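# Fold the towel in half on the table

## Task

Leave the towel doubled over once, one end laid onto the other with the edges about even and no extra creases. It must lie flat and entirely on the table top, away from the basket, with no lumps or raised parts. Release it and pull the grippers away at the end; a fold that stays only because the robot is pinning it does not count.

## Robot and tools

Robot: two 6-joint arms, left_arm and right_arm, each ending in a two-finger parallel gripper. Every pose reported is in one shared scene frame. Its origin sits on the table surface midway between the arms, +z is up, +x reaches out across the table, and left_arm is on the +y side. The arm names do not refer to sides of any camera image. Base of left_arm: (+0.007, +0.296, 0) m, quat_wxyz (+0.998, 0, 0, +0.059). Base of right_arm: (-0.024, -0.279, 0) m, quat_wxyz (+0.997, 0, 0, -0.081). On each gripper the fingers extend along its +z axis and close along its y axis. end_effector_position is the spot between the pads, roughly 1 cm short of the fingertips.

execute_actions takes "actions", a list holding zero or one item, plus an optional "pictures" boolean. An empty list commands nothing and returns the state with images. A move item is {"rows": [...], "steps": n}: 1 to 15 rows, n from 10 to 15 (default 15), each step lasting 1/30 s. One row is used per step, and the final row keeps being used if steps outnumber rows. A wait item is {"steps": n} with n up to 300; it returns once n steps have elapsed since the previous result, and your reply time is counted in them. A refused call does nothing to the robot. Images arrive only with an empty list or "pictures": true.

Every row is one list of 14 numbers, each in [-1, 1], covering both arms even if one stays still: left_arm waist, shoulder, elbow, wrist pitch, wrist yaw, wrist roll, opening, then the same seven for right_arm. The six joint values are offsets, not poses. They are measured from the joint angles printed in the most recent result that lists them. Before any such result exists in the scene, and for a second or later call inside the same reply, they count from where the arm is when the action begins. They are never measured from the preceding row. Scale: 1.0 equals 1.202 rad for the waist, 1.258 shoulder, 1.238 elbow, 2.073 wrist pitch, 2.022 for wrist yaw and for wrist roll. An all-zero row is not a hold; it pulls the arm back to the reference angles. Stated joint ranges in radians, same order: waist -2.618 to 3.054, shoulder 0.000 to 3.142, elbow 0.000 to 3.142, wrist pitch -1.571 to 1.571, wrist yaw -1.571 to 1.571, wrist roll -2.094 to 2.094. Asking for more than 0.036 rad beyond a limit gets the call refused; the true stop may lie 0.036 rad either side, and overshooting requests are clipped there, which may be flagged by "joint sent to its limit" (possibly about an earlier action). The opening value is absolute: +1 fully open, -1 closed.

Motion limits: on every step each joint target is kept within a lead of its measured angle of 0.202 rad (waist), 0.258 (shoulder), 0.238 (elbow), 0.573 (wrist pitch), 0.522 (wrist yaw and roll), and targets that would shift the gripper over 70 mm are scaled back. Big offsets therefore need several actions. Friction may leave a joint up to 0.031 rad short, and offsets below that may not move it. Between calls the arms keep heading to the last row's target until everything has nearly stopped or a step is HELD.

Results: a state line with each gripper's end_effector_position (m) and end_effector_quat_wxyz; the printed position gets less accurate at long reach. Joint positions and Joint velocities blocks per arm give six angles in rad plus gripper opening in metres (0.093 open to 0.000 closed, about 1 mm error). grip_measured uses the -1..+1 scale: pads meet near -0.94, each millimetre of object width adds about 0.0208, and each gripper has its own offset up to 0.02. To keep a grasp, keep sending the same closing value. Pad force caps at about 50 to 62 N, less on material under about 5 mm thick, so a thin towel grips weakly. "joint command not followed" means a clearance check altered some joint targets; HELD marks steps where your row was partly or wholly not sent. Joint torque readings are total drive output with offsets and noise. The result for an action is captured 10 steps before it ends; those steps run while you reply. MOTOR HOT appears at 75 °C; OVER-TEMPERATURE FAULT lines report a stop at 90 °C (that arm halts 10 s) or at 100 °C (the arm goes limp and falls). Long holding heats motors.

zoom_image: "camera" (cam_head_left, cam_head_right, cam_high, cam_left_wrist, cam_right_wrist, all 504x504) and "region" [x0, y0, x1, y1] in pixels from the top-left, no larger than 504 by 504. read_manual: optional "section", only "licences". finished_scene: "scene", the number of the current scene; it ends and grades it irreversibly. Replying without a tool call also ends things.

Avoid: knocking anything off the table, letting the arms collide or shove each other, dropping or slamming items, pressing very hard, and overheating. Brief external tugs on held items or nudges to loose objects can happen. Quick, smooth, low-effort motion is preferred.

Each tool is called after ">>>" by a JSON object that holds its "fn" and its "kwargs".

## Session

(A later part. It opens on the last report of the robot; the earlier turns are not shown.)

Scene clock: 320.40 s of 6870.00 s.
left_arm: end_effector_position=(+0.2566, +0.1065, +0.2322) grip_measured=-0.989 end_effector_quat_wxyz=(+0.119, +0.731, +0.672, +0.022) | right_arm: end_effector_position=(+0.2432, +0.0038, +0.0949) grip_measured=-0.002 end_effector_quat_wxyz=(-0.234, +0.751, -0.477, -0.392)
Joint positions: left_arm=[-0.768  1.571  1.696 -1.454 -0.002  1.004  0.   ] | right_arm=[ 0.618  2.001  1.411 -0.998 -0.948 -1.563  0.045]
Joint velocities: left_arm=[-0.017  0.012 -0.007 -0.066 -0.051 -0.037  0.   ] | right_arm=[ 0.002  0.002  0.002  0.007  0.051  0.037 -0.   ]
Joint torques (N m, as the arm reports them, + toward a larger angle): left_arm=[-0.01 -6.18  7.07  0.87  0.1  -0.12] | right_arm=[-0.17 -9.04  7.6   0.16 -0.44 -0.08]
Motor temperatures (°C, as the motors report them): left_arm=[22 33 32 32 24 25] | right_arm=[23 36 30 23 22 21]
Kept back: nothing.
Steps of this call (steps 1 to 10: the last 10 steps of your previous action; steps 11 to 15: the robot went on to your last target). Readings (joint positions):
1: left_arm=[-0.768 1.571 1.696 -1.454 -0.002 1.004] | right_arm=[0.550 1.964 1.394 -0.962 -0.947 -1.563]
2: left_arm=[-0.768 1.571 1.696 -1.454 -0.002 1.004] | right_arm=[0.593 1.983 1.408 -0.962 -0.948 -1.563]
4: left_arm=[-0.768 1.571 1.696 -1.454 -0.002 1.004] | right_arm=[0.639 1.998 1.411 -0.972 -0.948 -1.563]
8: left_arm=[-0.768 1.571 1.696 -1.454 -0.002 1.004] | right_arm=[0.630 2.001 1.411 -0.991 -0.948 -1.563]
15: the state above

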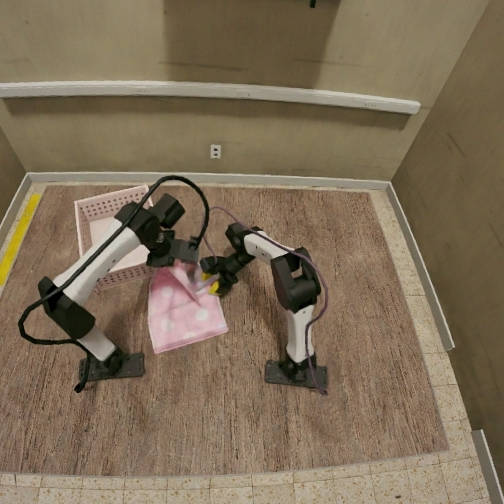

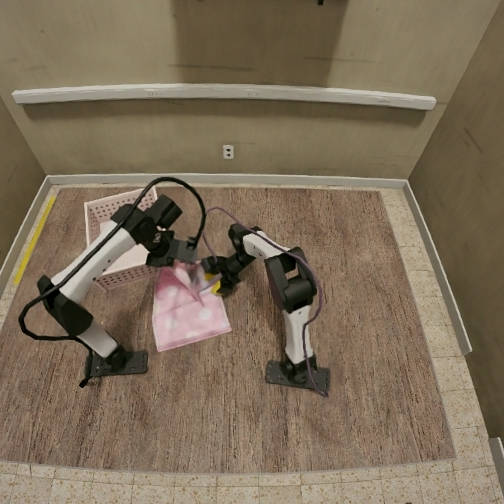

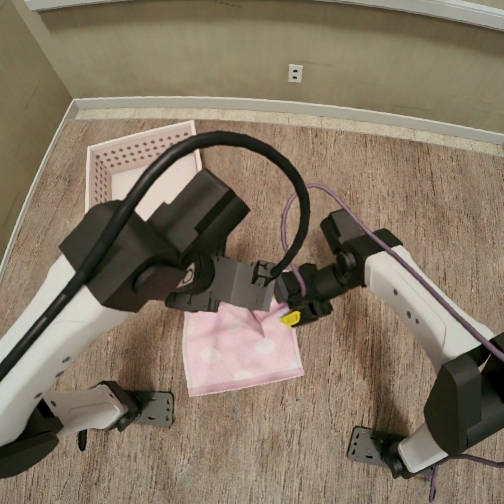

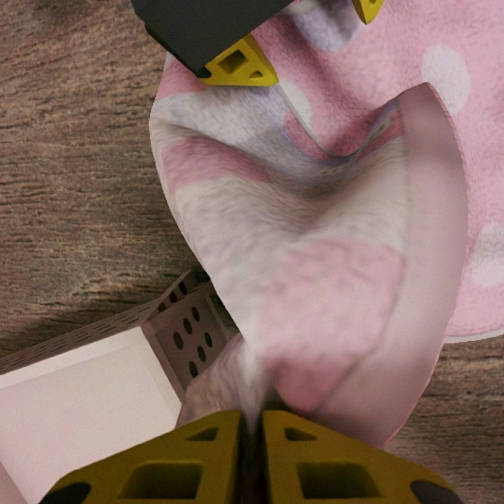

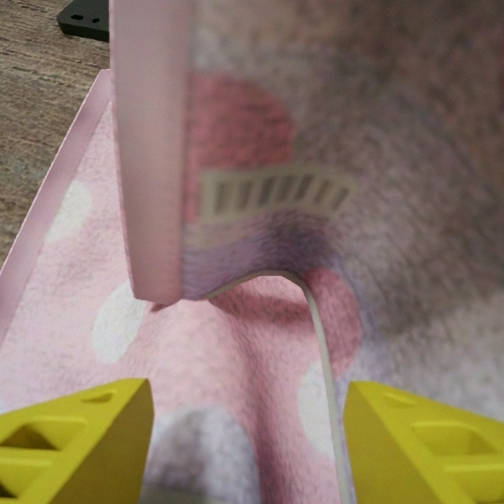

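>>> {"fn": "execute_actions", "kwargs": {"actions": [{"rows":[[0,0,0,0,0,0,-1,0.01,-0.01,-0.03,0.02,0,0,-0.1],[0,0,0,0,0,0,-1,0.02,-0.01,-0.06,0.04,0,0,-0.1],[0,0,0,0,0,0,-1,0.02,-0.01,-0.08,0.052,0,0,-0.1]],"steps":15}]}}

>>> {"fn": "execute_actions", "kwargs": {"actions": [{"steps":15}], "pictures": true}}

Scene clock: 322.83 s of 6870.00 s.
left_arm: end_effector_position=(+0.2566, +0.1065, +0.2322) grip_measured=-0.989 end_effector_quat_wxyz=(+0.119, +0.731, +0.672, +0.022) | right_arm: end_effector_position=(+0.2335, +0.0036, +0.0802) grip_measured=-0.097 end_effector_quat_wxyz=(-0.230, +0.753, -0.474, -0.394)
Joint positions: left_arm=[-0.768  1.571  1.696 -1.454 -0.002  1.004  0.   ] | right_arm=[ 0.63   1.998  1.345 -0.938 -0.948 -1.563  0.041]
Joint velocities: left_arm=[ 0.007 -0.002  0.012 -0.037 -0.022 -0.037  0.   ] | right_arm=[ 0.12   0.012 -0.432  0.139 -0.022  0.022 -0.   ]
Joint torques (N m, as the arm reports them, + toward a larger angle): left_arm=[ 0.09 -6.27  7.12  0.84  0.09 -0.12] | right_arm=[ 0.65 -9.79  5.17  0.53 -0.44 -0.08]
Motor temperatures (°C, as the motors report them): left_arm=[22 33 32 32 24 25] | right_arm=[23 36 31 23 22 21]
Steps of this call (steps 1 to 15: the robot went on to your last target; steps 16 to 68: nothing new was sent; steps 69 to 73: the first 5 steps of this action). Readings (joint positions):
69: left_arm=[-0.768 1.571 1.696 -1.454 -0.002 1.004] | right_arm=[0.618 2.001 1.408 -0.994 -0.948 -1.563]
70: left_arm=[-0.768 1.571 1.696 -1.454 -0.002 1.004] | right_arm=[0.620 1.999 1.398 -0.978 -0.948 -1.563]
72: left_arm=[-0.768 1.571 1.696 -1.454 -0.002 1.004] | right_arm=[0.626 1.998 1.361 -0.946 -0.948 -1.563]
73: the state above

Scene clock: 323.33 s of 6870.00 s.
left_arm: end_effector_position=(+0.2566, +0.1065, +0.2322) grip_measured=-0.989 end_effector_quat_wxyz=(+0.119, +0.731, +0.672, +0.022) | right_arm: end_effector_position=(+0.2321, +0.0056, +0.0758) grip_measured=-0.097 end_effector_quat_wxyz=(-0.234, +0.757, -0.468, -0.391)
Joint positions: left_arm=[-0.768  1.571  1.696 -1.454 -0.002  1.004  0.   ] | right_arm=[ 0.637  1.998  1.326 -0.904 -0.947 -1.563  0.041]
Joint velocities: left_arm=[ 0.007 -0.017  0.002  0.007  0.007  0.007  0.   ] | right_arm=[ 0.007 -0.012  0.012 -0.139 -0.037 -0.037  0.   ]
Joint torques (N m, as the arm reports them, + toward a larger angle): left_arm=[ 0.09 -6.22  7.13  0.83  0.11 -0.13] | right_arm=[ 0.59 -9.76  4.48  0.44 -0.41 -0.08]
Motor temperatures (°C, as the motors report them): left_arm=[22 33 32 32 24 25] | right_arm=[23 36 31 23 22 21]
Kept back: nothing.
Steps of this call (steps 1 to 10: the last 10 steps of your previous action; steps 11 to 15: the robot went on to your last target). Readings (joint positions):
1: left_arm=[-0.768 1.571 1.696 -1.454 -0.002 1.004] | right_arm=[0.633 1.998 1.333 -0.935 -0.947 -1.563]
2: left_arm=[-0.768 1.571 1.696 -1.454 -0.002 1.004] | right_arm=[0.635 1.998 1.328 -0.933 -0.947 -1.563]
4: left_arm=[-0.768 1.571 1.696 -1.454 -0.002 1.004] | right_arm=[0.637 1.998 1.326 -0.925 -0.947 -1.563]
8: left_arm=[-0.768 1.571 1.696 -1.454 -0.002 1.004] | right_arm=[0.637 1.998 1.326 -0.911 -0.947 -1.563]
15: the state above

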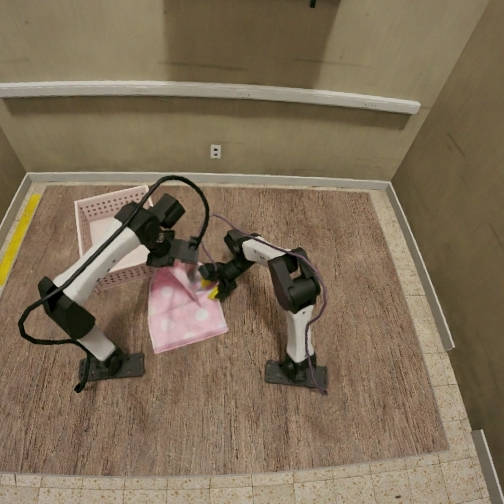

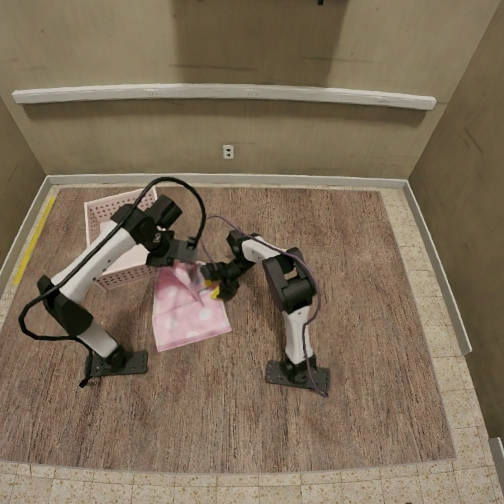

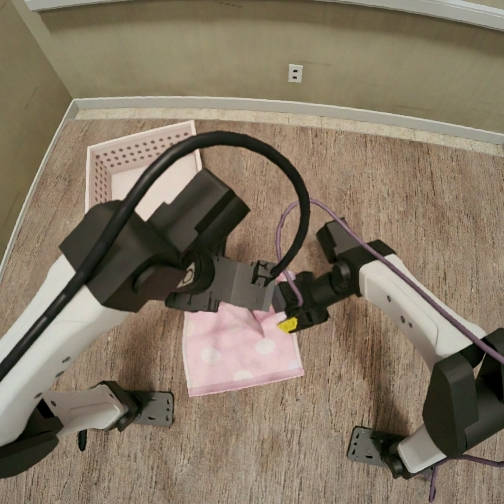

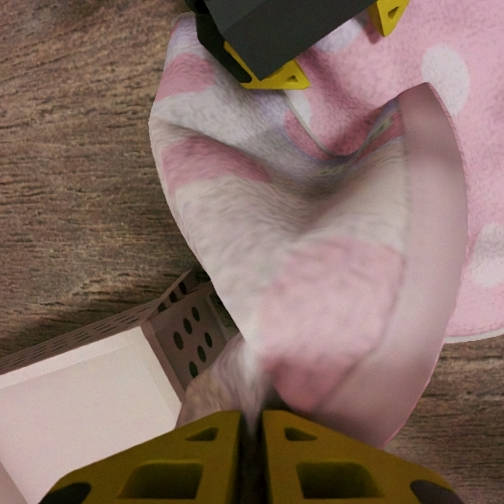

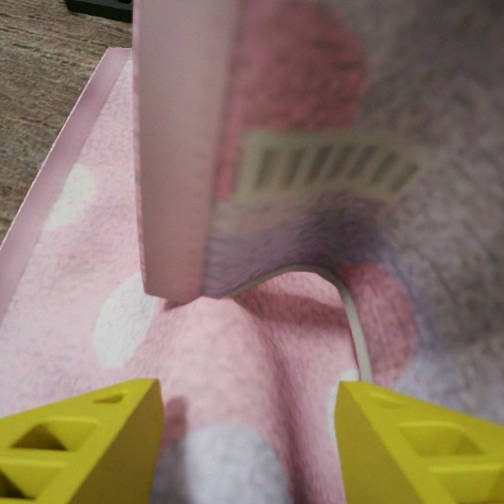

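>>> {"fn": "execute_actions", "kwargs": {"actions": [{"rows":[[0,0,0,0,0,0,-1,0.01,0,-0.03,0.02,0,0,-0.1],[0,0,0,0,0,0,-1,0.02,0,-0.06,0.04,0,0,-0.1],[0,0,0,0,0,0,-1,0.035,0,-0.1,0.06,0,0,-0.1]],"steps":15}]}}

>>> {"fn": "execute_actions", "kwargs": {"actions": [{"steps":15}], "pictures": true}}

Scene clock: 324.03 s of 6870.00 s.
left_arm: end_effector_position=(+0.2566, +0.1065, +0.2322) grip_measured=-0.989 end_effector_quat_wxyz=(+0.119, +0.731, +0.672, +0.022) | right_arm: end_effector_position=(+0.2162, +0.0057, +0.0571) grip_measured=-0.097 end_effector_quat_wxyz=(-0.226, +0.761, -0.462, -0.396)
Joint positions: left_arm=[-0.768  1.571  1.696 -1.454 -0.002  1.004  0.   ] | right_arm=[ 0.658  1.998  1.243 -0.831 -0.946 -1.563  0.041]
Joint velocities: left_arm=[ 0.002 -0.002 -0.012  0.007  0.022 -0.051  0.   ] | right_arm=[ 0.252  0.012 -0.632  0.139  0.051  0.037 -0.001]
Joint torques (N m, as the arm reports them, + toward a larger angle): left_arm=[ 0.09 -6.26  7.08  0.84  0.11 -0.12] | right_arm=[ 0.52 -8.74  5.13  0.6  -0.46 -0.08]
Motor temperatures (°C, as the motors report them): left_arm=[22 33 32 32 24 25] | right_arm=[23 36 31 23 22 21]
Steps of this call (steps 1 to 15: the robot went on to your last target; step 16: nothing new was sent; steps 17 to 21: the first 5 steps of this action). Readings (joint positions):
17: left_arm=[-0.768 1.571 1.696 -1.454 -0.002 1.004] | right_arm=[0.637 1.998 1.323 -0.898 -0.947 -1.563]
18: left_arm=[-0.768 1.571 1.696 -1.454 -0.002 1.004] | right_arm=[0.638 1.998 1.313 -0.883 -0.947 -1.563]
20: left_arm=[-0.768 1.571 1.696 -1.454 -0.002 1.004] | right_arm=[0.650 1.998 1.267 -0.840 -0.947 -1.563]
21: the state above

Scene clock: 324.53 s of 6870.00 s.
left_arm: end_effector_position=(+0.2566, +0.1065, +0.2322) grip_measured=-0.989 end_effector_quat_wxyz=(+0.119, +0.731, +0.672, +0.022) | right_arm: end_effector_position=(+0.2087, +0.0087, +0.0507) grip_measured=-0.097 end_effector_quat_wxyz=(-0.225, +0.766, -0.454, -0.396)
Joint positions: left_arm=[-0.768  1.571  1.696 -1.454 -0.002  1.004  0.   ] | right_arm=[ 0.677  1.998  1.214 -0.795 -0.946 -1.563  0.041]
Joint velocities: left_arm=[-0.022 -0.002 -0.002 -0.022  0.037 -0.022  0.   ] | right_arm=[-0.007 -0.007 -0.002  0.095 -0.139 -0.022 -0.   ]
Joint torques (N m, as the arm reports them, + toward a larger angle): left_arm=[-0.02 -6.21  7.08  0.84  0.11 -0.12] | right_arm=[ 0.31 -8.69  4.4   0.44 -0.41 -0.08]
Motor temperatures (°C, as the motors report them): left_arm=[22 33 32 32 24 25] | right_arm=[23 36 31 23 22 21]
Kept back: nothing.
Steps of this call (steps 1 to 10: the last 10 steps of your previous action; steps 11 to 15: the robot went on to your last target). Readings (joint positions):
1: left_arm=[-0.768 1.571 1.696 -1.454 -0.002 1.004] | right_arm=[0.666 1.998 1.227 -0.829 -0.946 -1.563]
2: left_arm=[-0.768 1.571 1.696 -1.454 -0.002 1.004] | right_arm=[0.672 1.998 1.218 -0.828 -0.946 -1.563]
4: left_arm=[-0.768 1.571 1.696 -1.454 -0.002 1.004] | right_arm=[0.677 1.998 1.214 -0.821 -0.946 -1.563]
8: left_arm=[-0.768 1.571 1.696 -1.454 -0.002 1.004] | right_arm=[0.677 1.998 1.214 -0.804 -0.946 -1.563]
15: the state above

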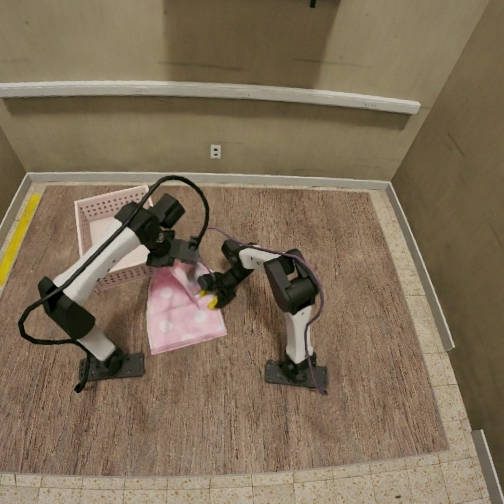

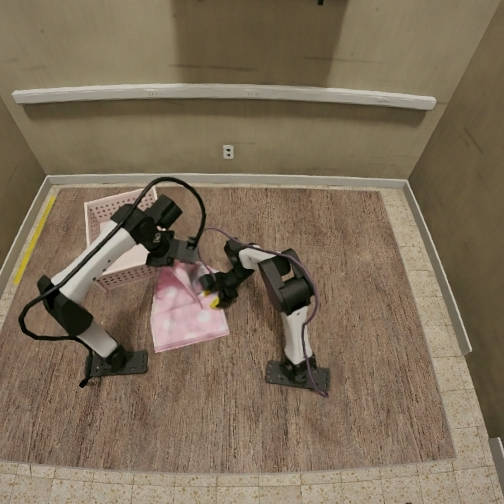

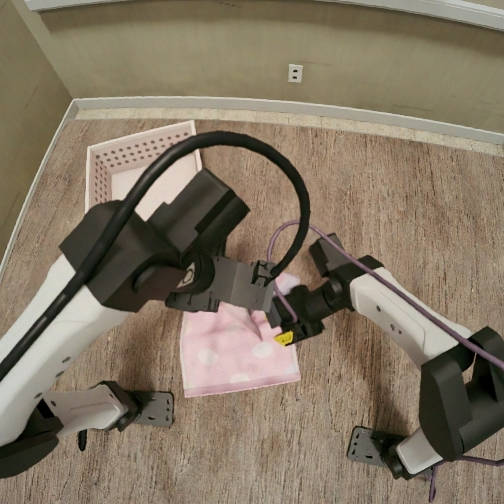

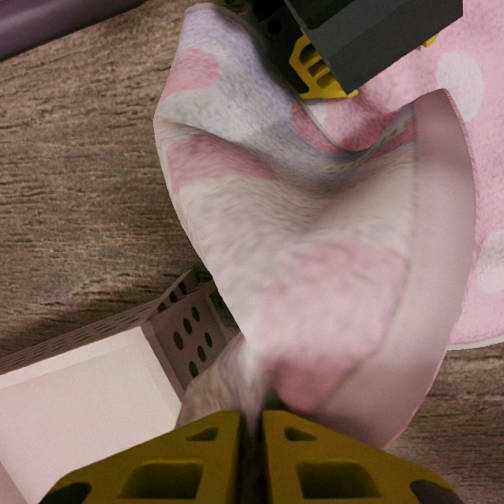

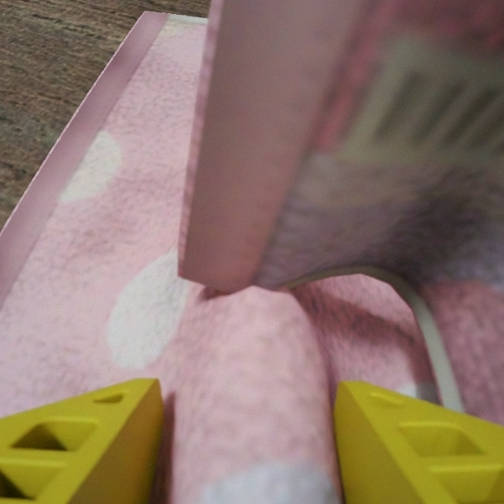

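>>> {"fn": "execute_actions", "kwargs": {"actions": [{"rows":[[0,0,0,0,0,0,-1,0.01,0.02,0,0.005,0,0,-0.1],[0,0,0,0,0,0,-1,0.02,0.035,0.01,0.01,0,0,-0.1],[0,0,0,0,0,0,-1,0.04,0.045,0.025,0.01,0,0,-0.1],[0,0,0,0,0,0,-1,0.055,0.055,0.04,0.015,0,0,-0.1],[0,0,0,0,0,0,-1,0.07,0.06,0.05,0.015,0,0,-0.1],[0,0,0,0,0,0,-1,0.085,0.065,0.055,0.015,0,0,-0.1]],"steps":15}]}}

>>> {"fn": "execute_actions", "kwargs": {"actions": [{"steps":15}], "pictures": true}}

Scene clock: 325.33 s of 6870.00 s.
left_arm: end_effector_position=(+0.2566, +0.1065, +0.2322) grip_measured=-0.989 end_effector_quat_wxyz=(+0.119, +0.731, +0.672, +0.022) | right_arm: end_effector_position=(+0.2014, +0.0177, +0.0394) grip_measured=-0.097 end_effector_quat_wxyz=(-0.210, +0.771, -0.445, -0.404)
Joint positions: left_arm=[-0.768  1.571  1.696 -1.454 -0.002  1.004  0.   ] | right_arm=[ 0.71   2.042  1.229 -0.788 -0.945 -1.563  0.041]
Joint velocities: left_arm=[-0.012 -0.012 -0.002  0.007 -0.007 -0.022  0.   ] | right_arm=[ 0.496  0.462  0.266  0.051 -0.037 -0.051  0.   ]
Joint torques (N m, as the arm reports them, + toward a larger angle): left_arm=[ 0.08 -6.18  7.08  0.84  0.1  -0.13] | right_arm=[ 1.85 -8.64  7.45  0.4  -0.41 -0.08]
Motor temperatures (°C, as the motors report them): left_arm=[22 33 32 32 24 25] | right_arm=[23 36 31 23 22 21]
Steps of this call (steps 1 to 15: the robot went on to your last target; steps 16 to 19: nothing new was sent; steps 20 to 24: the first 5 steps of this action). Readings (joint positions):
20: left_arm=[-0.768 1.571 1.696 -1.454 -0.002 1.004] | right_arm=[0.677 2.000 1.214 -0.793 -0.946 -1.563]
21: left_arm=[-0.768 1.571 1.696 -1.454 -0.002 1.004] | right_arm=[0.678 2.004 1.214 -0.792 -0.946 -1.563]
23: left_arm=[-0.768 1.571 1.696 -1.454 -0.002 1.004] | right_arm=[0.694 2.026 1.220 -0.790 -0.945 -1.563]
24: the state above

Scene clock: 325.83 s of 6870.00 s.
left_arm: end_effector_position=(+0.2566, +0.1065, +0.2322) grip_measured=-0.989 end_effector_quat_wxyz=(+0.119, +0.731, +0.672, +0.022) | right_arm: end_effector_position=(+0.1848, +0.0375, +0.0334) grip_measured=-0.097 end_effector_quat_wxyz=(-0.196, +0.787, -0.416, -0.411)
Joint positions: left_arm=[-0.768  1.571  1.696 -1.454 -0.002  1.004  0.   ] | right_arm=[ 0.784  2.076  1.254 -0.777 -0.945 -1.563  0.041]
Joint velocities: left_arm=[-0.002 -0.002 -0.002 -0.037 -0.037 -0.022  0.   ] | right_arm=[-0.017  0.007 -0.007 -0.037 -0.081 -0.037 -0.001]
Joint torques (N m, as the arm reports them, + toward a larger angle): left_arm=[ 0.03 -6.22  7.08  0.84  0.11 -0.13] | right_arm=[-0.19 -8.82  7.25  0.39 -0.4  -0.08]
Motor temperatures (°C, as the motors report them): left_arm=[22 33 32 32 24 25] | right_arm=[23 36 31 23 22 21]
Kept back: nothing.
Steps of this call (steps 1 to 10: the last 10 steps of your previous action; steps 11 to 15: the robot went on to your last target). Readings (joint positions):
1: left_arm=[-0.768 1.571 1.696 -1.454 -0.002 1.004] | right_arm=[0.729 2.057 1.238 -0.785 -0.945 -1.563]
2: left_arm=[-0.768 1.571 1.696 -1.454 -0.002 1.004] | right_arm=[0.748 2.067 1.245 -0.781 -0.945 -1.563]
4: left_arm=[-0.768 1.571 1.696 -1.454 -0.002 1.004] | right_arm=[0.776 2.075 1.250 -0.777 -0.945 -1.563]
8: left_arm=[-0.768 1.571 1.696 -1.454 -0.002 1.004] | right_arm=[0.784 2.076 1.253 -0.777 -0.945 -1.563]
15: the state above

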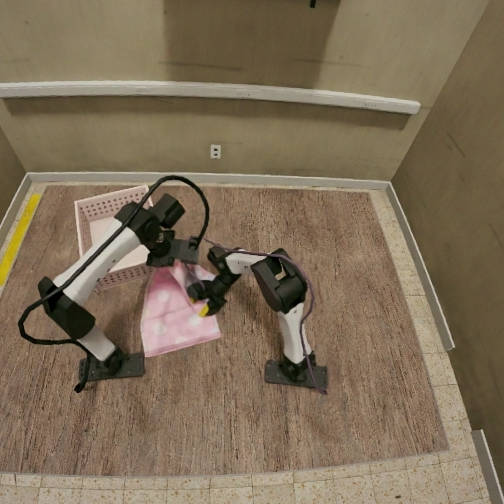

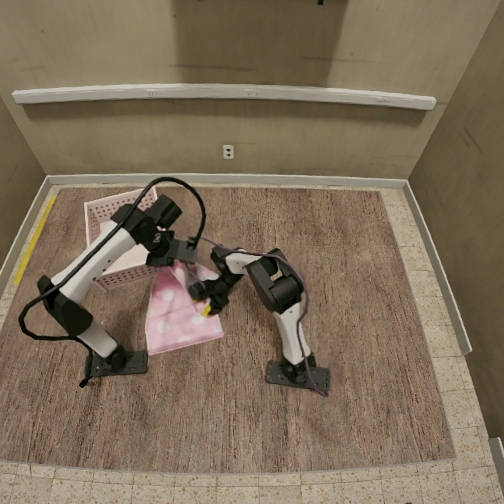

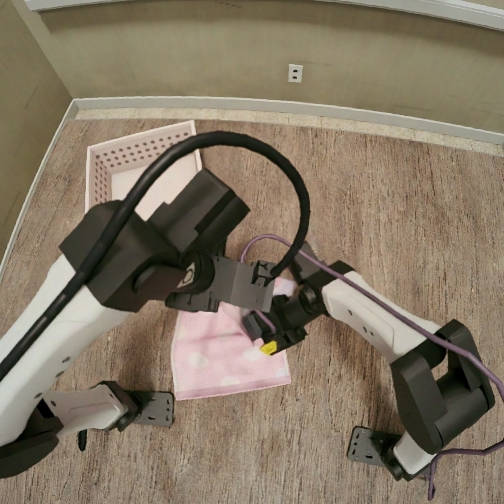

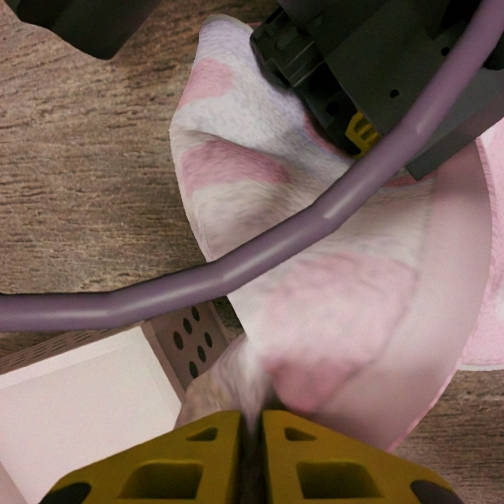

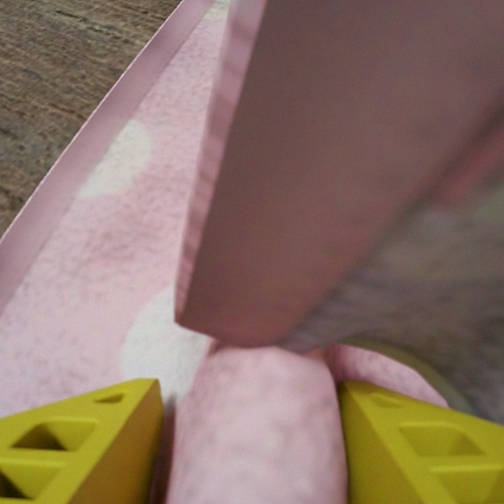

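>>> {"fn": "execute_actions", "kwargs": {"actions": [{"rows":[[0,0,0,0,0,0,-1,0,0,0,0,0,0,0.4],[0,0,0,0,0,0,-1,0,0,0,0,0,0,0.4],[0,0,0,0,0,0,-1,0,0,0,0,0,0,0.4],[0,0,0,0,0,0,-1,0,0,0,0,0,0,0.4],[0,0,0,0,0,0,-1,0,0,0,0,0,0,0.4],[0,0,0,0,0,0,-1,0.03,0.02,0.04,0,0,0,0.4],[0,0,0,0,0,0,-1,0.06,0.035,0.07,0,0,0,0.4]],"steps":15}]}}

>>> {"fn": "execute_actions", "kwargs": {"actions": [{"steps":18}], "pictures": true}}

Scene clock: 326.77 s of 6870.00 s.
left_arm: end_effector_position=(+0.2566, +0.1065, +0.2322) grip_measured=-0.989 end_effector_quat_wxyz=(+0.119, +0.731, +0.672, +0.022) | right_arm: end_effector_position=(+0.1848, +0.0375, +0.0334) grip_measured=+0.396 end_effector_quat_wxyz=(-0.196, +0.787, -0.416, -0.411)
Joint positions: left_arm=[-0.768  1.571  1.696 -1.454 -0.002  1.004  0.   ] | right_arm=[ 0.784  2.076  1.254 -0.777 -0.945 -1.563  0.064]
Joint velocities: left_arm=[-0.017 -0.012 -0.002 -0.081  0.037  0.007  0.   ] | right_arm=[ 0.002  0.007 -0.007 -0.051 -0.037 -0.022  0.002]
Joint torques (N m, as the arm reports them, + toward a larger angle): left_arm=[ 0.09 -6.21  7.13  0.82  0.1  -0.14] | right_arm=[ 0.18 -9.17  5.14  0.25 -0.4  -0.08]
Motor temperatures (°C, as the motors report them): left_arm=[22 33 32 32 24 25] | right_arm=[23 36 31 23 22 21]
Steps of this call (steps 1 to 15: the robot went on to your last target; steps 16 to 23: nothing new was sent; steps 24 to 28: the first 5 steps of this action). Readings (joint positions):
24: left_arm=[-0.768 1.571 1.696 -1.454 -0.002 1.004] | right_arm=[0.784 2.076 1.254 -0.777 -0.945 -1.563]
25: left_arm=[-0.768 1.571 1.696 -1.454 -0.002 1.004] | right_arm=[0.784 2.076 1.254 -0.777 -0.945 -1.563]
27: left_arm=[-0.768 1.571 1.696 -1.454 -0.002 1.004] | right_arm=[0.784 2.076 1.254 -0.777 -0.945 -1.563]
28: the state above

Scene clock: 327.37 s of 6870.00 s.
left_arm: end_effector_position=(+0.2566, +0.1065, +0.2322) grip_measured=-0.989 end_effector_quat_wxyz=(+0.119, +0.731, +0.672, +0.022) | right_arm: end_effector_position=(+0.1728, +0.0619, +0.0343) grip_measured=+0.397 end_effector_quat_wxyz=(-0.190, +0.805, -0.382, -0.413)
Joint positions: left_arm=[-0.768  1.571  1.696 -1.454 -0.002  1.004  0.   ] | right_arm=[ 0.858  2.109  1.313 -0.778 -0.943 -1.563  0.064]
Joint velocities: left_arm=[-0.007 -0.007 -0.002  0.007  0.037 -0.022  0.   ] | right_arm=[-0.012 -0.007 -0.012 -0.022 -0.007 -0.022  0.001]
Joint torques (N m, as the arm reports them, + toward a larger angle): left_arm=[ 0.1  -6.2   7.08  0.84  0.1  -0.14] | right_arm=[ 0.02 -8.72  7.27  0.31 -0.4  -0.08]
Motor temperatures (°C, as the motors report them): left_arm=[22 33 32 32 24 25] | right_arm=[23 37 31 23 22 21]
Kept back: nothing.
Steps of this call (steps 1 to 10: the last 10 steps of your previous action; steps 11 to 18: the robot went on to your last target). Readings (joint positions):
1: left_arm=[-0.768 1.571 1.696 -1.454 -0.002 1.004] | right_arm=[0.786 2.078 1.258 -0.779 -0.945 -1.563]
2: left_arm=[-0.768 1.571 1.696 -1.454 -0.002 1.004] | right_arm=[0.795 2.086 1.272 -0.783 -0.943 -1.563]
4: left_arm=[-0.768 1.571 1.696 -1.454 -0.002 1.004] | right_arm=[0.824 2.104 1.302 -0.780 -0.943 -1.563]
8: left_arm=[-0.768 1.571 1.696 -1.454 -0.002 1.004] | right_arm=[0.857 2.109 1.313 -0.778 -0.943 -1.563]
18: the state above

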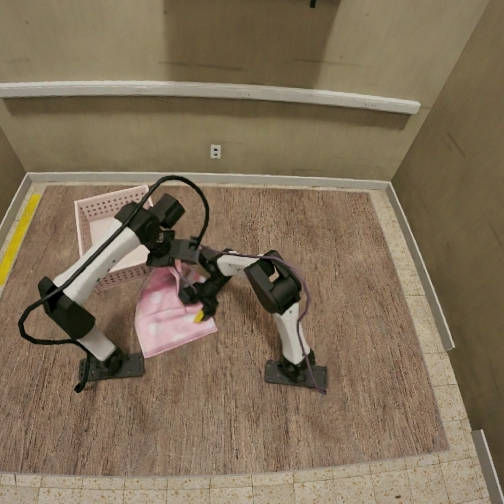

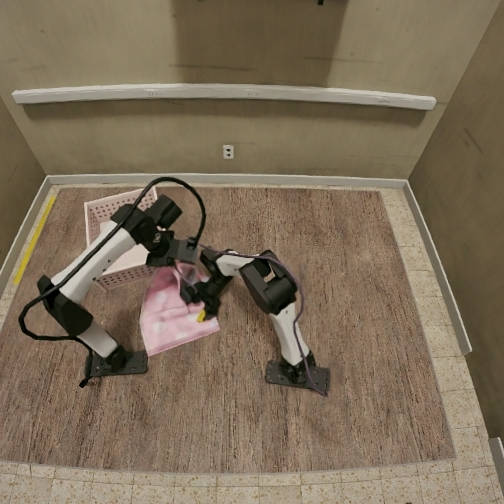

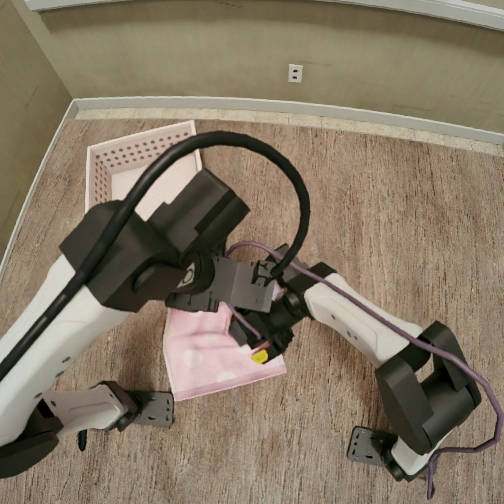

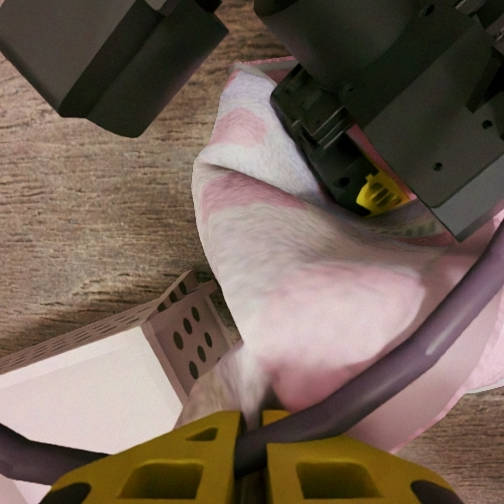

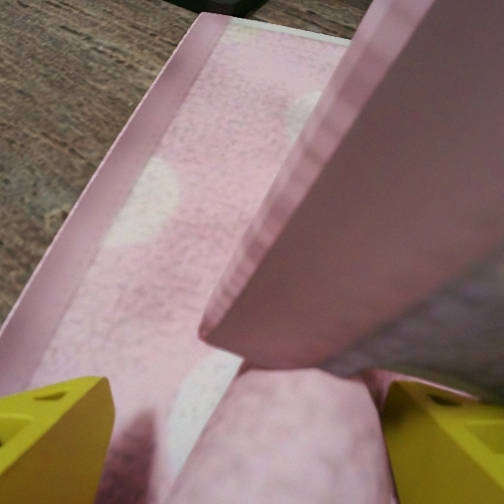

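>>> {"fn": "execute_actions", "kwargs": {"actions": [{"rows":[[0,0,0,0,0,0,-1,0,0,0,0,0,0,0.2],[0,0,0,0,0,0,-1,0,0,0,0,0,0,0.0],[0,0,0,0,0,0,-1,0,0,0,0,0,0,-0.2],[0,0,0,0,0,0,-1,0,0,0,0,0,0,-0.4],[0,0,0,0,0,0,-1,0,0,0,0,0,0,-0.55]],"steps":15}]}}

>>> {"fn": "execute_actions", "kwargs": {"actions": [{"steps":12}], "pictures": true}}

Scene clock: 331.20 s of 6870.00 s.
left_arm: end_effector_position=(+0.2566, +0.1065, +0.2322) grip_measured=-0.989 end_effector_quat_wxyz=(+0.119, +0.731, +0.672, +0.022) | right_arm: end_effector_position=(+0.1728, +0.0619, +0.0343) grip_measured=-0.468 end_effector_quat_wxyz=(-0.190, +0.805, -0.382, -0.413)
Joint positions: left_arm=[-0.768  1.571  1.696 -1.454 -0.002  1.004  0.   ] | right_arm=[ 0.858  2.109  1.313 -0.778 -0.943 -1.563  0.023]
Joint velocities: left_arm=[-0.002  0.007  0.007  0.037 -0.007  0.037  0.   ] | right_arm=[-0.017 -0.012 -0.022  0.037  0.007 -0.139 -0.164]
Joint torques (N m, as the arm reports them, + toward a larger angle): left_arm=[ 0.08 -6.18  7.07  0.82  0.12 -0.13] | right_arm=[ 0.14 -9.52  5.22  0.3  -0.39 -0.08]
Motor temperatures (°C, as the motors report them): left_arm=[22 33 32 32 24 25] | right_arm=[23 37 31 23 22 21]
Steps of this call (steps 1 to 15: the robot went on to your last target; steps 16 to 110: nothing new was sent; steps 111 to 115: the first 5 steps of this action). Readings (joint positions):
111: left_arm=[-0.768 1.571 1.696 -1.454 -0.002 1.004] | right_arm=[0.858 2.109 1.313 -0.778 -0.943 -1.563]
112: left_arm=[-0.768 1.571 1.696 -1.454 -0.002 1.004] | right_arm=[0.858 2.109 1.313 -0.778 -0.943 -1.563]
114: left_arm=[-0.768 1.571 1.696 -1.454 -0.002 1.004] | right_arm=[0.858 2.109 1.313 -0.778 -0.943 -1.563]
115: the state above

Scene clock: 331.60 s of 6870.00 s.
left_arm: end_effector_position=(+0.2566, +0.1065, +0.2322) grip_measured=-0.989 end_effector_quat_wxyz=(+0.119, +0.731, +0.672, +0.022) | right_arm: end_effector_position=(+0.1728, +0.0619, +0.0343) grip_measured=-0.547 end_effector_quat_wxyz=(-0.190, +0.805, -0.382, -0.413)
Joint positions: left_arm=[-0.768  1.571  1.696 -1.454 -0.002  1.004  0.   ] | right_arm=[ 0.858  2.109  1.313 -0.778 -0.943 -1.563  0.019]
Joint velocities: left_arm=[ 0.002  0.002 -0.002  0.037 -0.037 -0.007  0.   ] | right_arm=[ 0.012  0.002  0.012 -0.007  0.037  0.051 -0.   ]
Joint torques (N m, as the arm reports them, + toward a larger angle): left_arm=[ 0.08 -6.25  7.1   0.83  0.1  -0.13] | right_arm=[ 0.17 -9.53  5.25  0.3  -0.39 -0.08]
Motor temperatures (°C, as the motors report them): left_arm=[22 33 32 32 24 25] | right_arm=[23 37 31 23 22 21]
Kept back: nothing.
Steps of this call (steps 1 to 10: the last 10 steps of your previous action; steps 11 to 12: the robot went on to your last target). Readings (joint positions):
1: left_arm=[-0.768 1.571 1.696 -1.454 -0.002 1.004] | right_arm=[0.858 2.109 1.313 -0.778 -0.943 -1.563]
2: left_arm=[-0.768 1.571 1.696 -1.454 -0.002 1.004] | right_arm=[0.858 2.109 1.313 -0.778 -0.943 -1.563]
4: left_arm=[-0.768 1.571 1.696 -1.454 -0.002 1.004] | right_arm=[0.858 2.109 1.313 -0.778 -0.943 -1.563]
8: left_arm=[-0.768 1.571 1.696 -1.454 -0.002 1.004] | right_arm=[0.858 2.109 1.313 -0.778 -0.943 -1.563]
12: the state above

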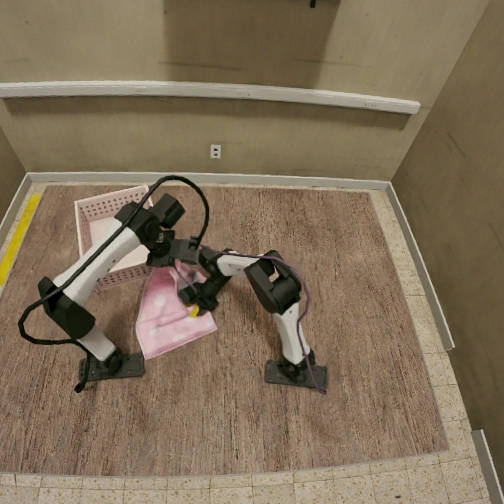

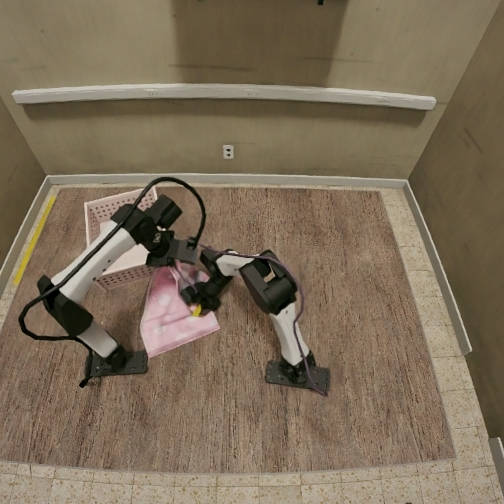

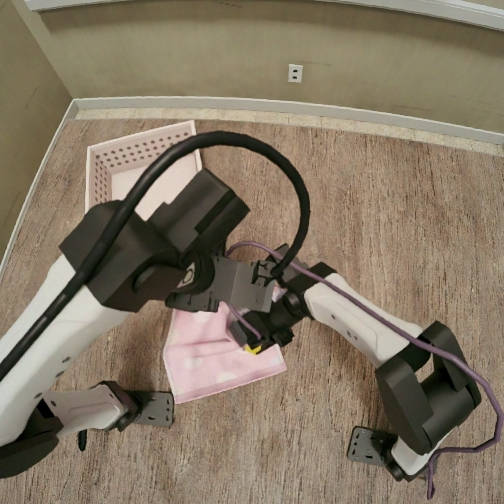

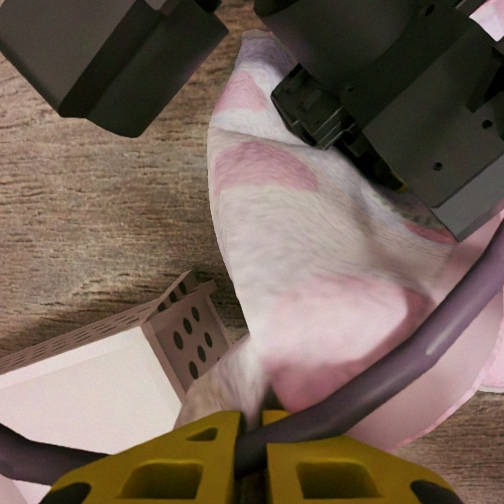

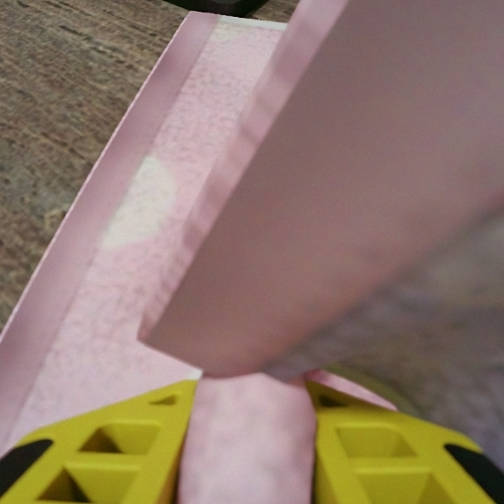

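>>> {"fn": "execute_actions", "kwargs": {"actions": [{"rows":[[0,0,0,0,0,0,-1,0.01,0,0,0,-0.03,0,-0.5],[0,0,0,0,0,0,-1,0.02,0,0,0,-0.05,0,-0.5]],"steps":15}]}}

>>> {"fn": "execute_actions", "kwargs": {"actions": [{"steps":15}], "pictures": true}}

Scene clock: 332.57 s of 6870.00 s.
left_arm: end_effector_position=(+0.2566, +0.1065, +0.2322) grip_measured=-0.989 end_effector_quat_wxyz=(+0.119, +0.731, +0.672, +0.022) | right_arm: end_effector_position=(+0.1661, +0.0676, +0.0413) grip_measured=-0.503 end_effector_quat_wxyz=(-0.197, +0.796, -0.372, -0.434)
Joint positions: left_arm=[-0.768  1.571  1.696 -1.454 -0.002  1.004  0.   ] | right_arm=[ 0.868  2.109  1.313 -0.778 -0.993 -1.563  0.021]
Joint velocities: left_arm=[ 0.002 -0.007  0.002  0.066 -0.022  0.081  0.   ] | right_arm=[ 0.11   0.002  0.002  0.081 -0.212 -0.007  0.001]
Joint torques (N m, as the arm reports them, + toward a larger angle): left_arm=[ 0.   -6.18  7.15  0.84  0.11 -0.13] | right_arm=[ 0.69 -9.59  5.26  0.3  -0.56 -0.08]
Motor temperatures (°C, as the motors report them): left_arm=[22 33 32 32 24 25] | right_arm=[23 37 31 23 22 21]
Steps of this call (steps 1 to 15: the robot went on to your last target; steps 16 to 24: nothing new was sent; steps 25 to 29: the first 5 steps of this action). Readings (joint positions):
25: left_arm=[-0.768 1.571 1.696 -1.454 -0.002 1.004] | right_arm=[0.858 2.109 1.313 -0.778 -0.949 -1.563]
26: left_arm=[-0.768 1.571 1.696 -1.454 -0.002 1.004] | right_arm=[0.859 2.109 1.313 -0.778 -0.962 -1.563]
28: left_arm=[-0.768 1.571 1.696 -1.454 -0.002 1.004] | right_arm=[0.864 2.109 1.313 -0.778 -0.985 -1.563]
29: the state above

Scene clock: 333.07 s of 6870.00 s.
left_arm: end_effector_position=(+0.2566, +0.1065, +0.2322) grip_measured=-0.989 end_effector_quat_wxyz=(+0.119, +0.731, +0.672, +0.022) | right_arm: end_effector_position=(+0.1623, +0.0707, +0.0456) grip_measured=-0.503 end_effector_quat_wxyz=(-0.201, +0.791, -0.367, -0.446)
Joint positions: left_arm=[-0.768  1.571  1.696 -1.454 -0.002  1.004  0.   ] | right_arm=[ 0.874  2.109  1.313 -0.778 -1.023 -1.563  0.021]
Joint velocities: left_arm=[ 0.017 -0.002  0.002 -0.022  0.007 -0.037  0.   ] | right_arm=[ 0.007  0.007 -0.032  0.007 -0.081  0.007 -0.   ]
Joint torques (N m, as the arm reports them, + toward a larger angle): left_arm=[ 0.09 -6.2   7.13  0.83  0.11 -0.13] | right_arm=[ 0.76 -9.52  5.25  0.3  -0.6  -0.08]
Motor temperatures (°C, as the motors report them): left_arm=[22 33 32 32 24 25] | right_arm=[23 37 31 23 22 21]
Kept back: nothing.
Steps of this call (steps 1 to 10: the last 10 steps of your previous action; steps 11 to 15: the robot went on to your last target). Readings (joint positions):
1: left_arm=[-0.768 1.571 1.696 -1.454 -0.002 1.004] | right_arm=[0.871 2.109 1.313 -0.778 -1.000 -1.563]
2: left_arm=[-0.768 1.571 1.696 -1.454 -0.002 1.004] | right_arm=[0.873 2.109 1.313 -0.778 -1.005 -1.563]
4: left_arm=[-0.768 1.571 1.696 -1.454 -0.002 1.004] | right_arm=[0.874 2.109 1.313 -0.778 -1.012 -1.563]
8: left_arm=[-0.768 1.571 1.696 -1.454 -0.002 1.004] | right_arm=[0.874 2.109 1.313 -0.778 -1.020 -1.563]
15: the state above

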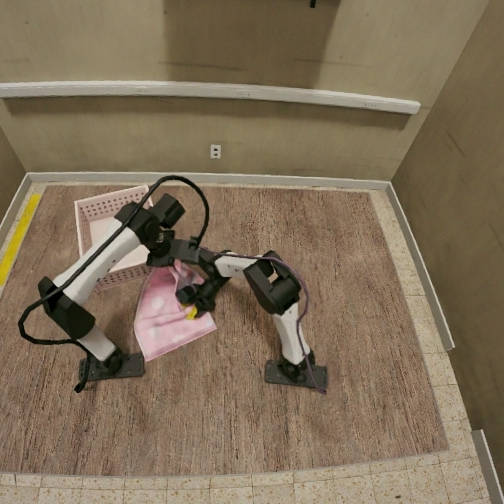

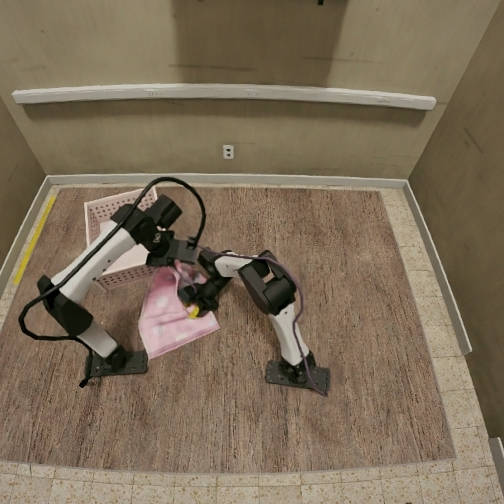

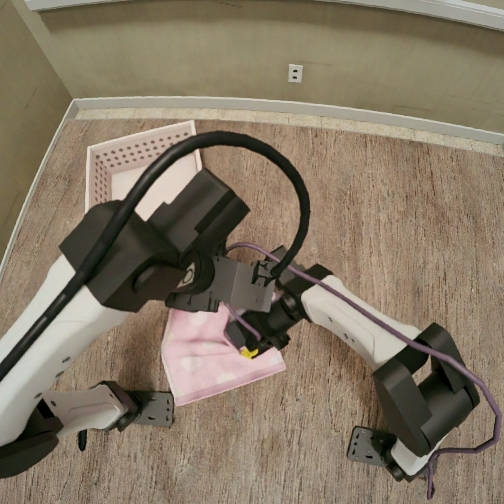

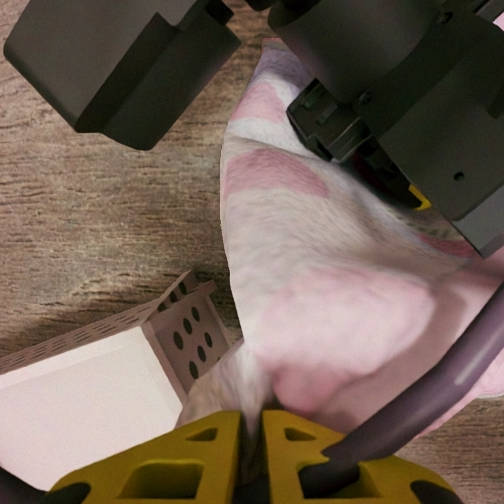

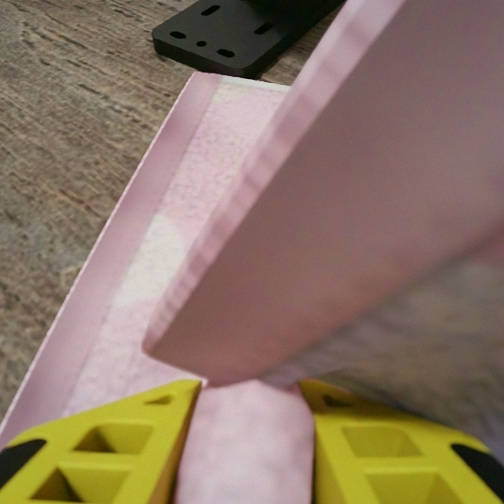

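Cloth follows mostly. Close hard now.

>>> {"fn": "execute_actions", "kwargs": {"actions": [{"rows":[[0,0,0,0,0,0,-1,0,0,0,0,0,0,-1]],"steps":15}]}}

>>> {"fn": "execute_actions", "kwargs": {"actions": [{"steps":12}], "pictures": true}}

Scene clock: 333.70 s of 6870.00 s.
left_arm: end_effector_position=(+0.2566, +0.1065, +0.2322) grip_measured=-0.989 end_effector_quat_wxyz=(+0.119, +0.731, +0.672, +0.022) | right_arm: end_effector_position=(+0.1623, +0.0708, +0.0457) grip_measured=-0.958 end_effector_quat_wxyz=(-0.201, +0.791, -0.367, -0.447)
Joint positions: left_arm=[-0.768  1.571  1.696 -1.454 -0.002  1.004  0.   ] | right_arm=[ 0.874  2.109  1.313 -0.778 -1.024 -1.563  0.   ]
Joint velocities: left_arm=[-0.002  0.017 -0.002 -0.022 -0.022  0.022  0.   ] | right_arm=[ 0.002  0.007 -0.002  0.007 -0.022 -0.037  0.   ]
Joint torques (N m, as the arm reports them, + toward a larger angle): left_arm=[ 0.04 -6.22  7.18  0.83  0.11 -0.13] | right_arm=[ 0.16 -9.53  5.25  0.3  -0.41 -0.08]
Motor temperatures (°C, as the motors report them): left_arm=[22 33 32 32 24 25] | right_arm=[23 37 31 23 22 21]
Steps of this call (steps 1 to 14: the robot went on to your last target; steps 15 to 19: the first 5 steps of this action). Readings (joint positions):
15: left_arm=[-0.768 1.571 1.696 -1.454 -0.002 1.004] | right_arm=[0.874 2.109 1.313 -0.778 -1.024 -1.563]
16: left_arm=[-0.768 1.571 1.696 -1.454 -0.002 1.004] | right_arm=[0.874 2.109 1.313 -0.778 -1.024 -1.563]
18: left_arm=[-0.768 1.571 1.696 -1.454 -0.002 1.004] | right_arm=[0.874 2.109 1.313 -0.778 -1.024 -1.563]
19: the state above

Scene clock: 334.10 s of 6870.00 s.
left_arm: end_effector_position=(+0.2566, +0.1065, +0.2322) grip_measured=-0.989 end_effector_quat_wxyz=(+0.119, +0.731, +0.672, +0.022) | right_arm: end_effector_position=(+0.1623, +0.0708, +0.0457) grip_measured=-0.958 end_effector_quat_wxyz=(-0.201, +0.791, -0.367, -0.447)
Joint positions: left_arm=[-0.768  1.571  1.696 -1.454 -0.002  1.004  0.   ] | right_arm=[ 0.874  2.109  1.313 -0.778 -1.024 -1.563  0.   ]
Joint velocities: left_arm=[-0.002 -0.007 -0.002 -0.037  0.037 -0.037  0.   ] | right_arm=[-0.007 -0.007 -0.007 -0.007 -0.051 -0.037  0.   ]
Joint torques (N m, as the arm reports them, + toward a larger angle): left_arm=[-0.01 -6.21  7.09  0.83  0.11 -0.12] | right_arm=[ 0.16 -9.53  5.25  0.3  -0.41 -0.07]
Motor temperatures (°C, as the motors report them): left_arm=[22 33 32 32 24 25] | right_arm=[23 37 31 23 22 21]
Kept back: nothing.
Steps of this call (steps 1 to 10: the last 10 steps of your previous action; steps 11 to 12: the robot went on to your last target). Readings (joint positions):
1: left_arm=[-0.768 1.571 1.696 -1.454 -0.002 1.004] | right_arm=[0.874 2.109 1.313 -0.778 -1.024 -1.563]
2: left_arm=[-0.768 1.571 1.696 -1.454 -0.002 1.004] | right_arm=[0.874 2.109 1.313 -0.778 -1.024 -1.563]
4: left_arm=[-0.768 1.571 1.696 -1.454 -0.002 1.004] | right_arm=[0.874 2.109 1.313 -0.778 -1.024 -1.563]
8: left_arm=[-0.768 1.571 1.696 -1.454 -0.002 1.004] | right_arm=[0.874 2.109 1.313 -0.778 -1.024 -1.563]
12: the state above

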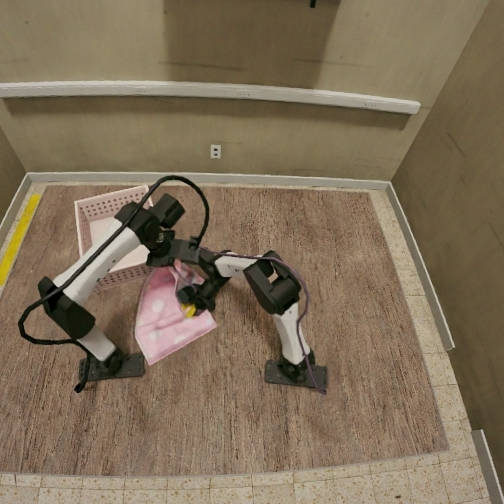

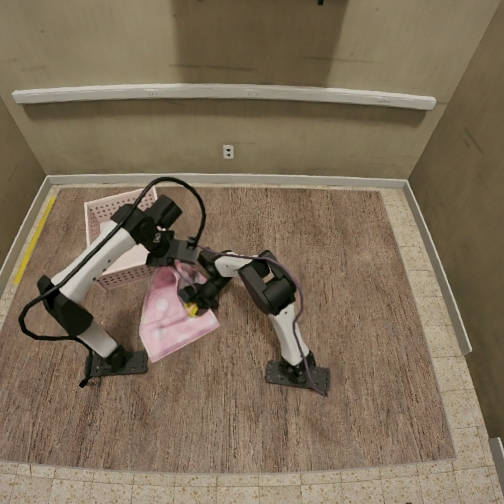

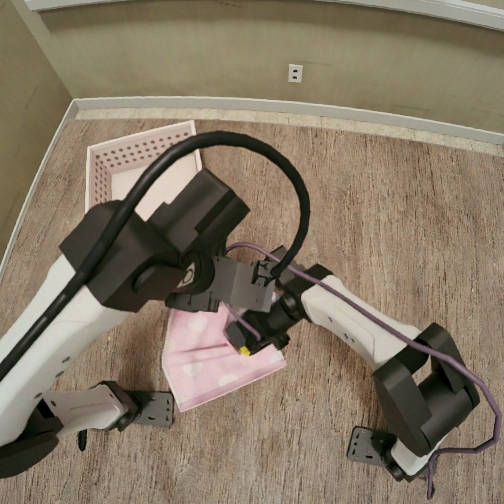

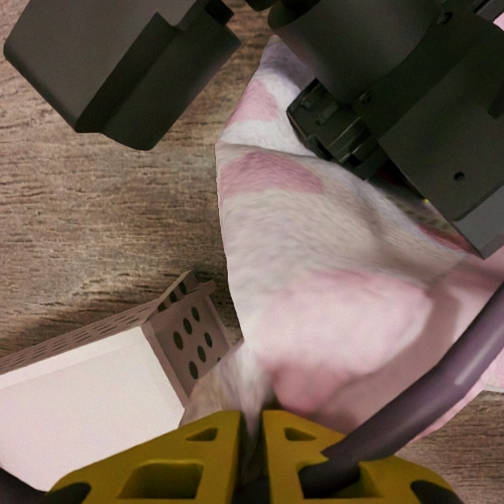

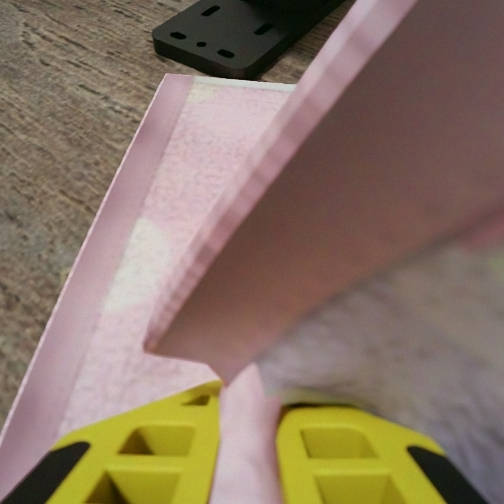

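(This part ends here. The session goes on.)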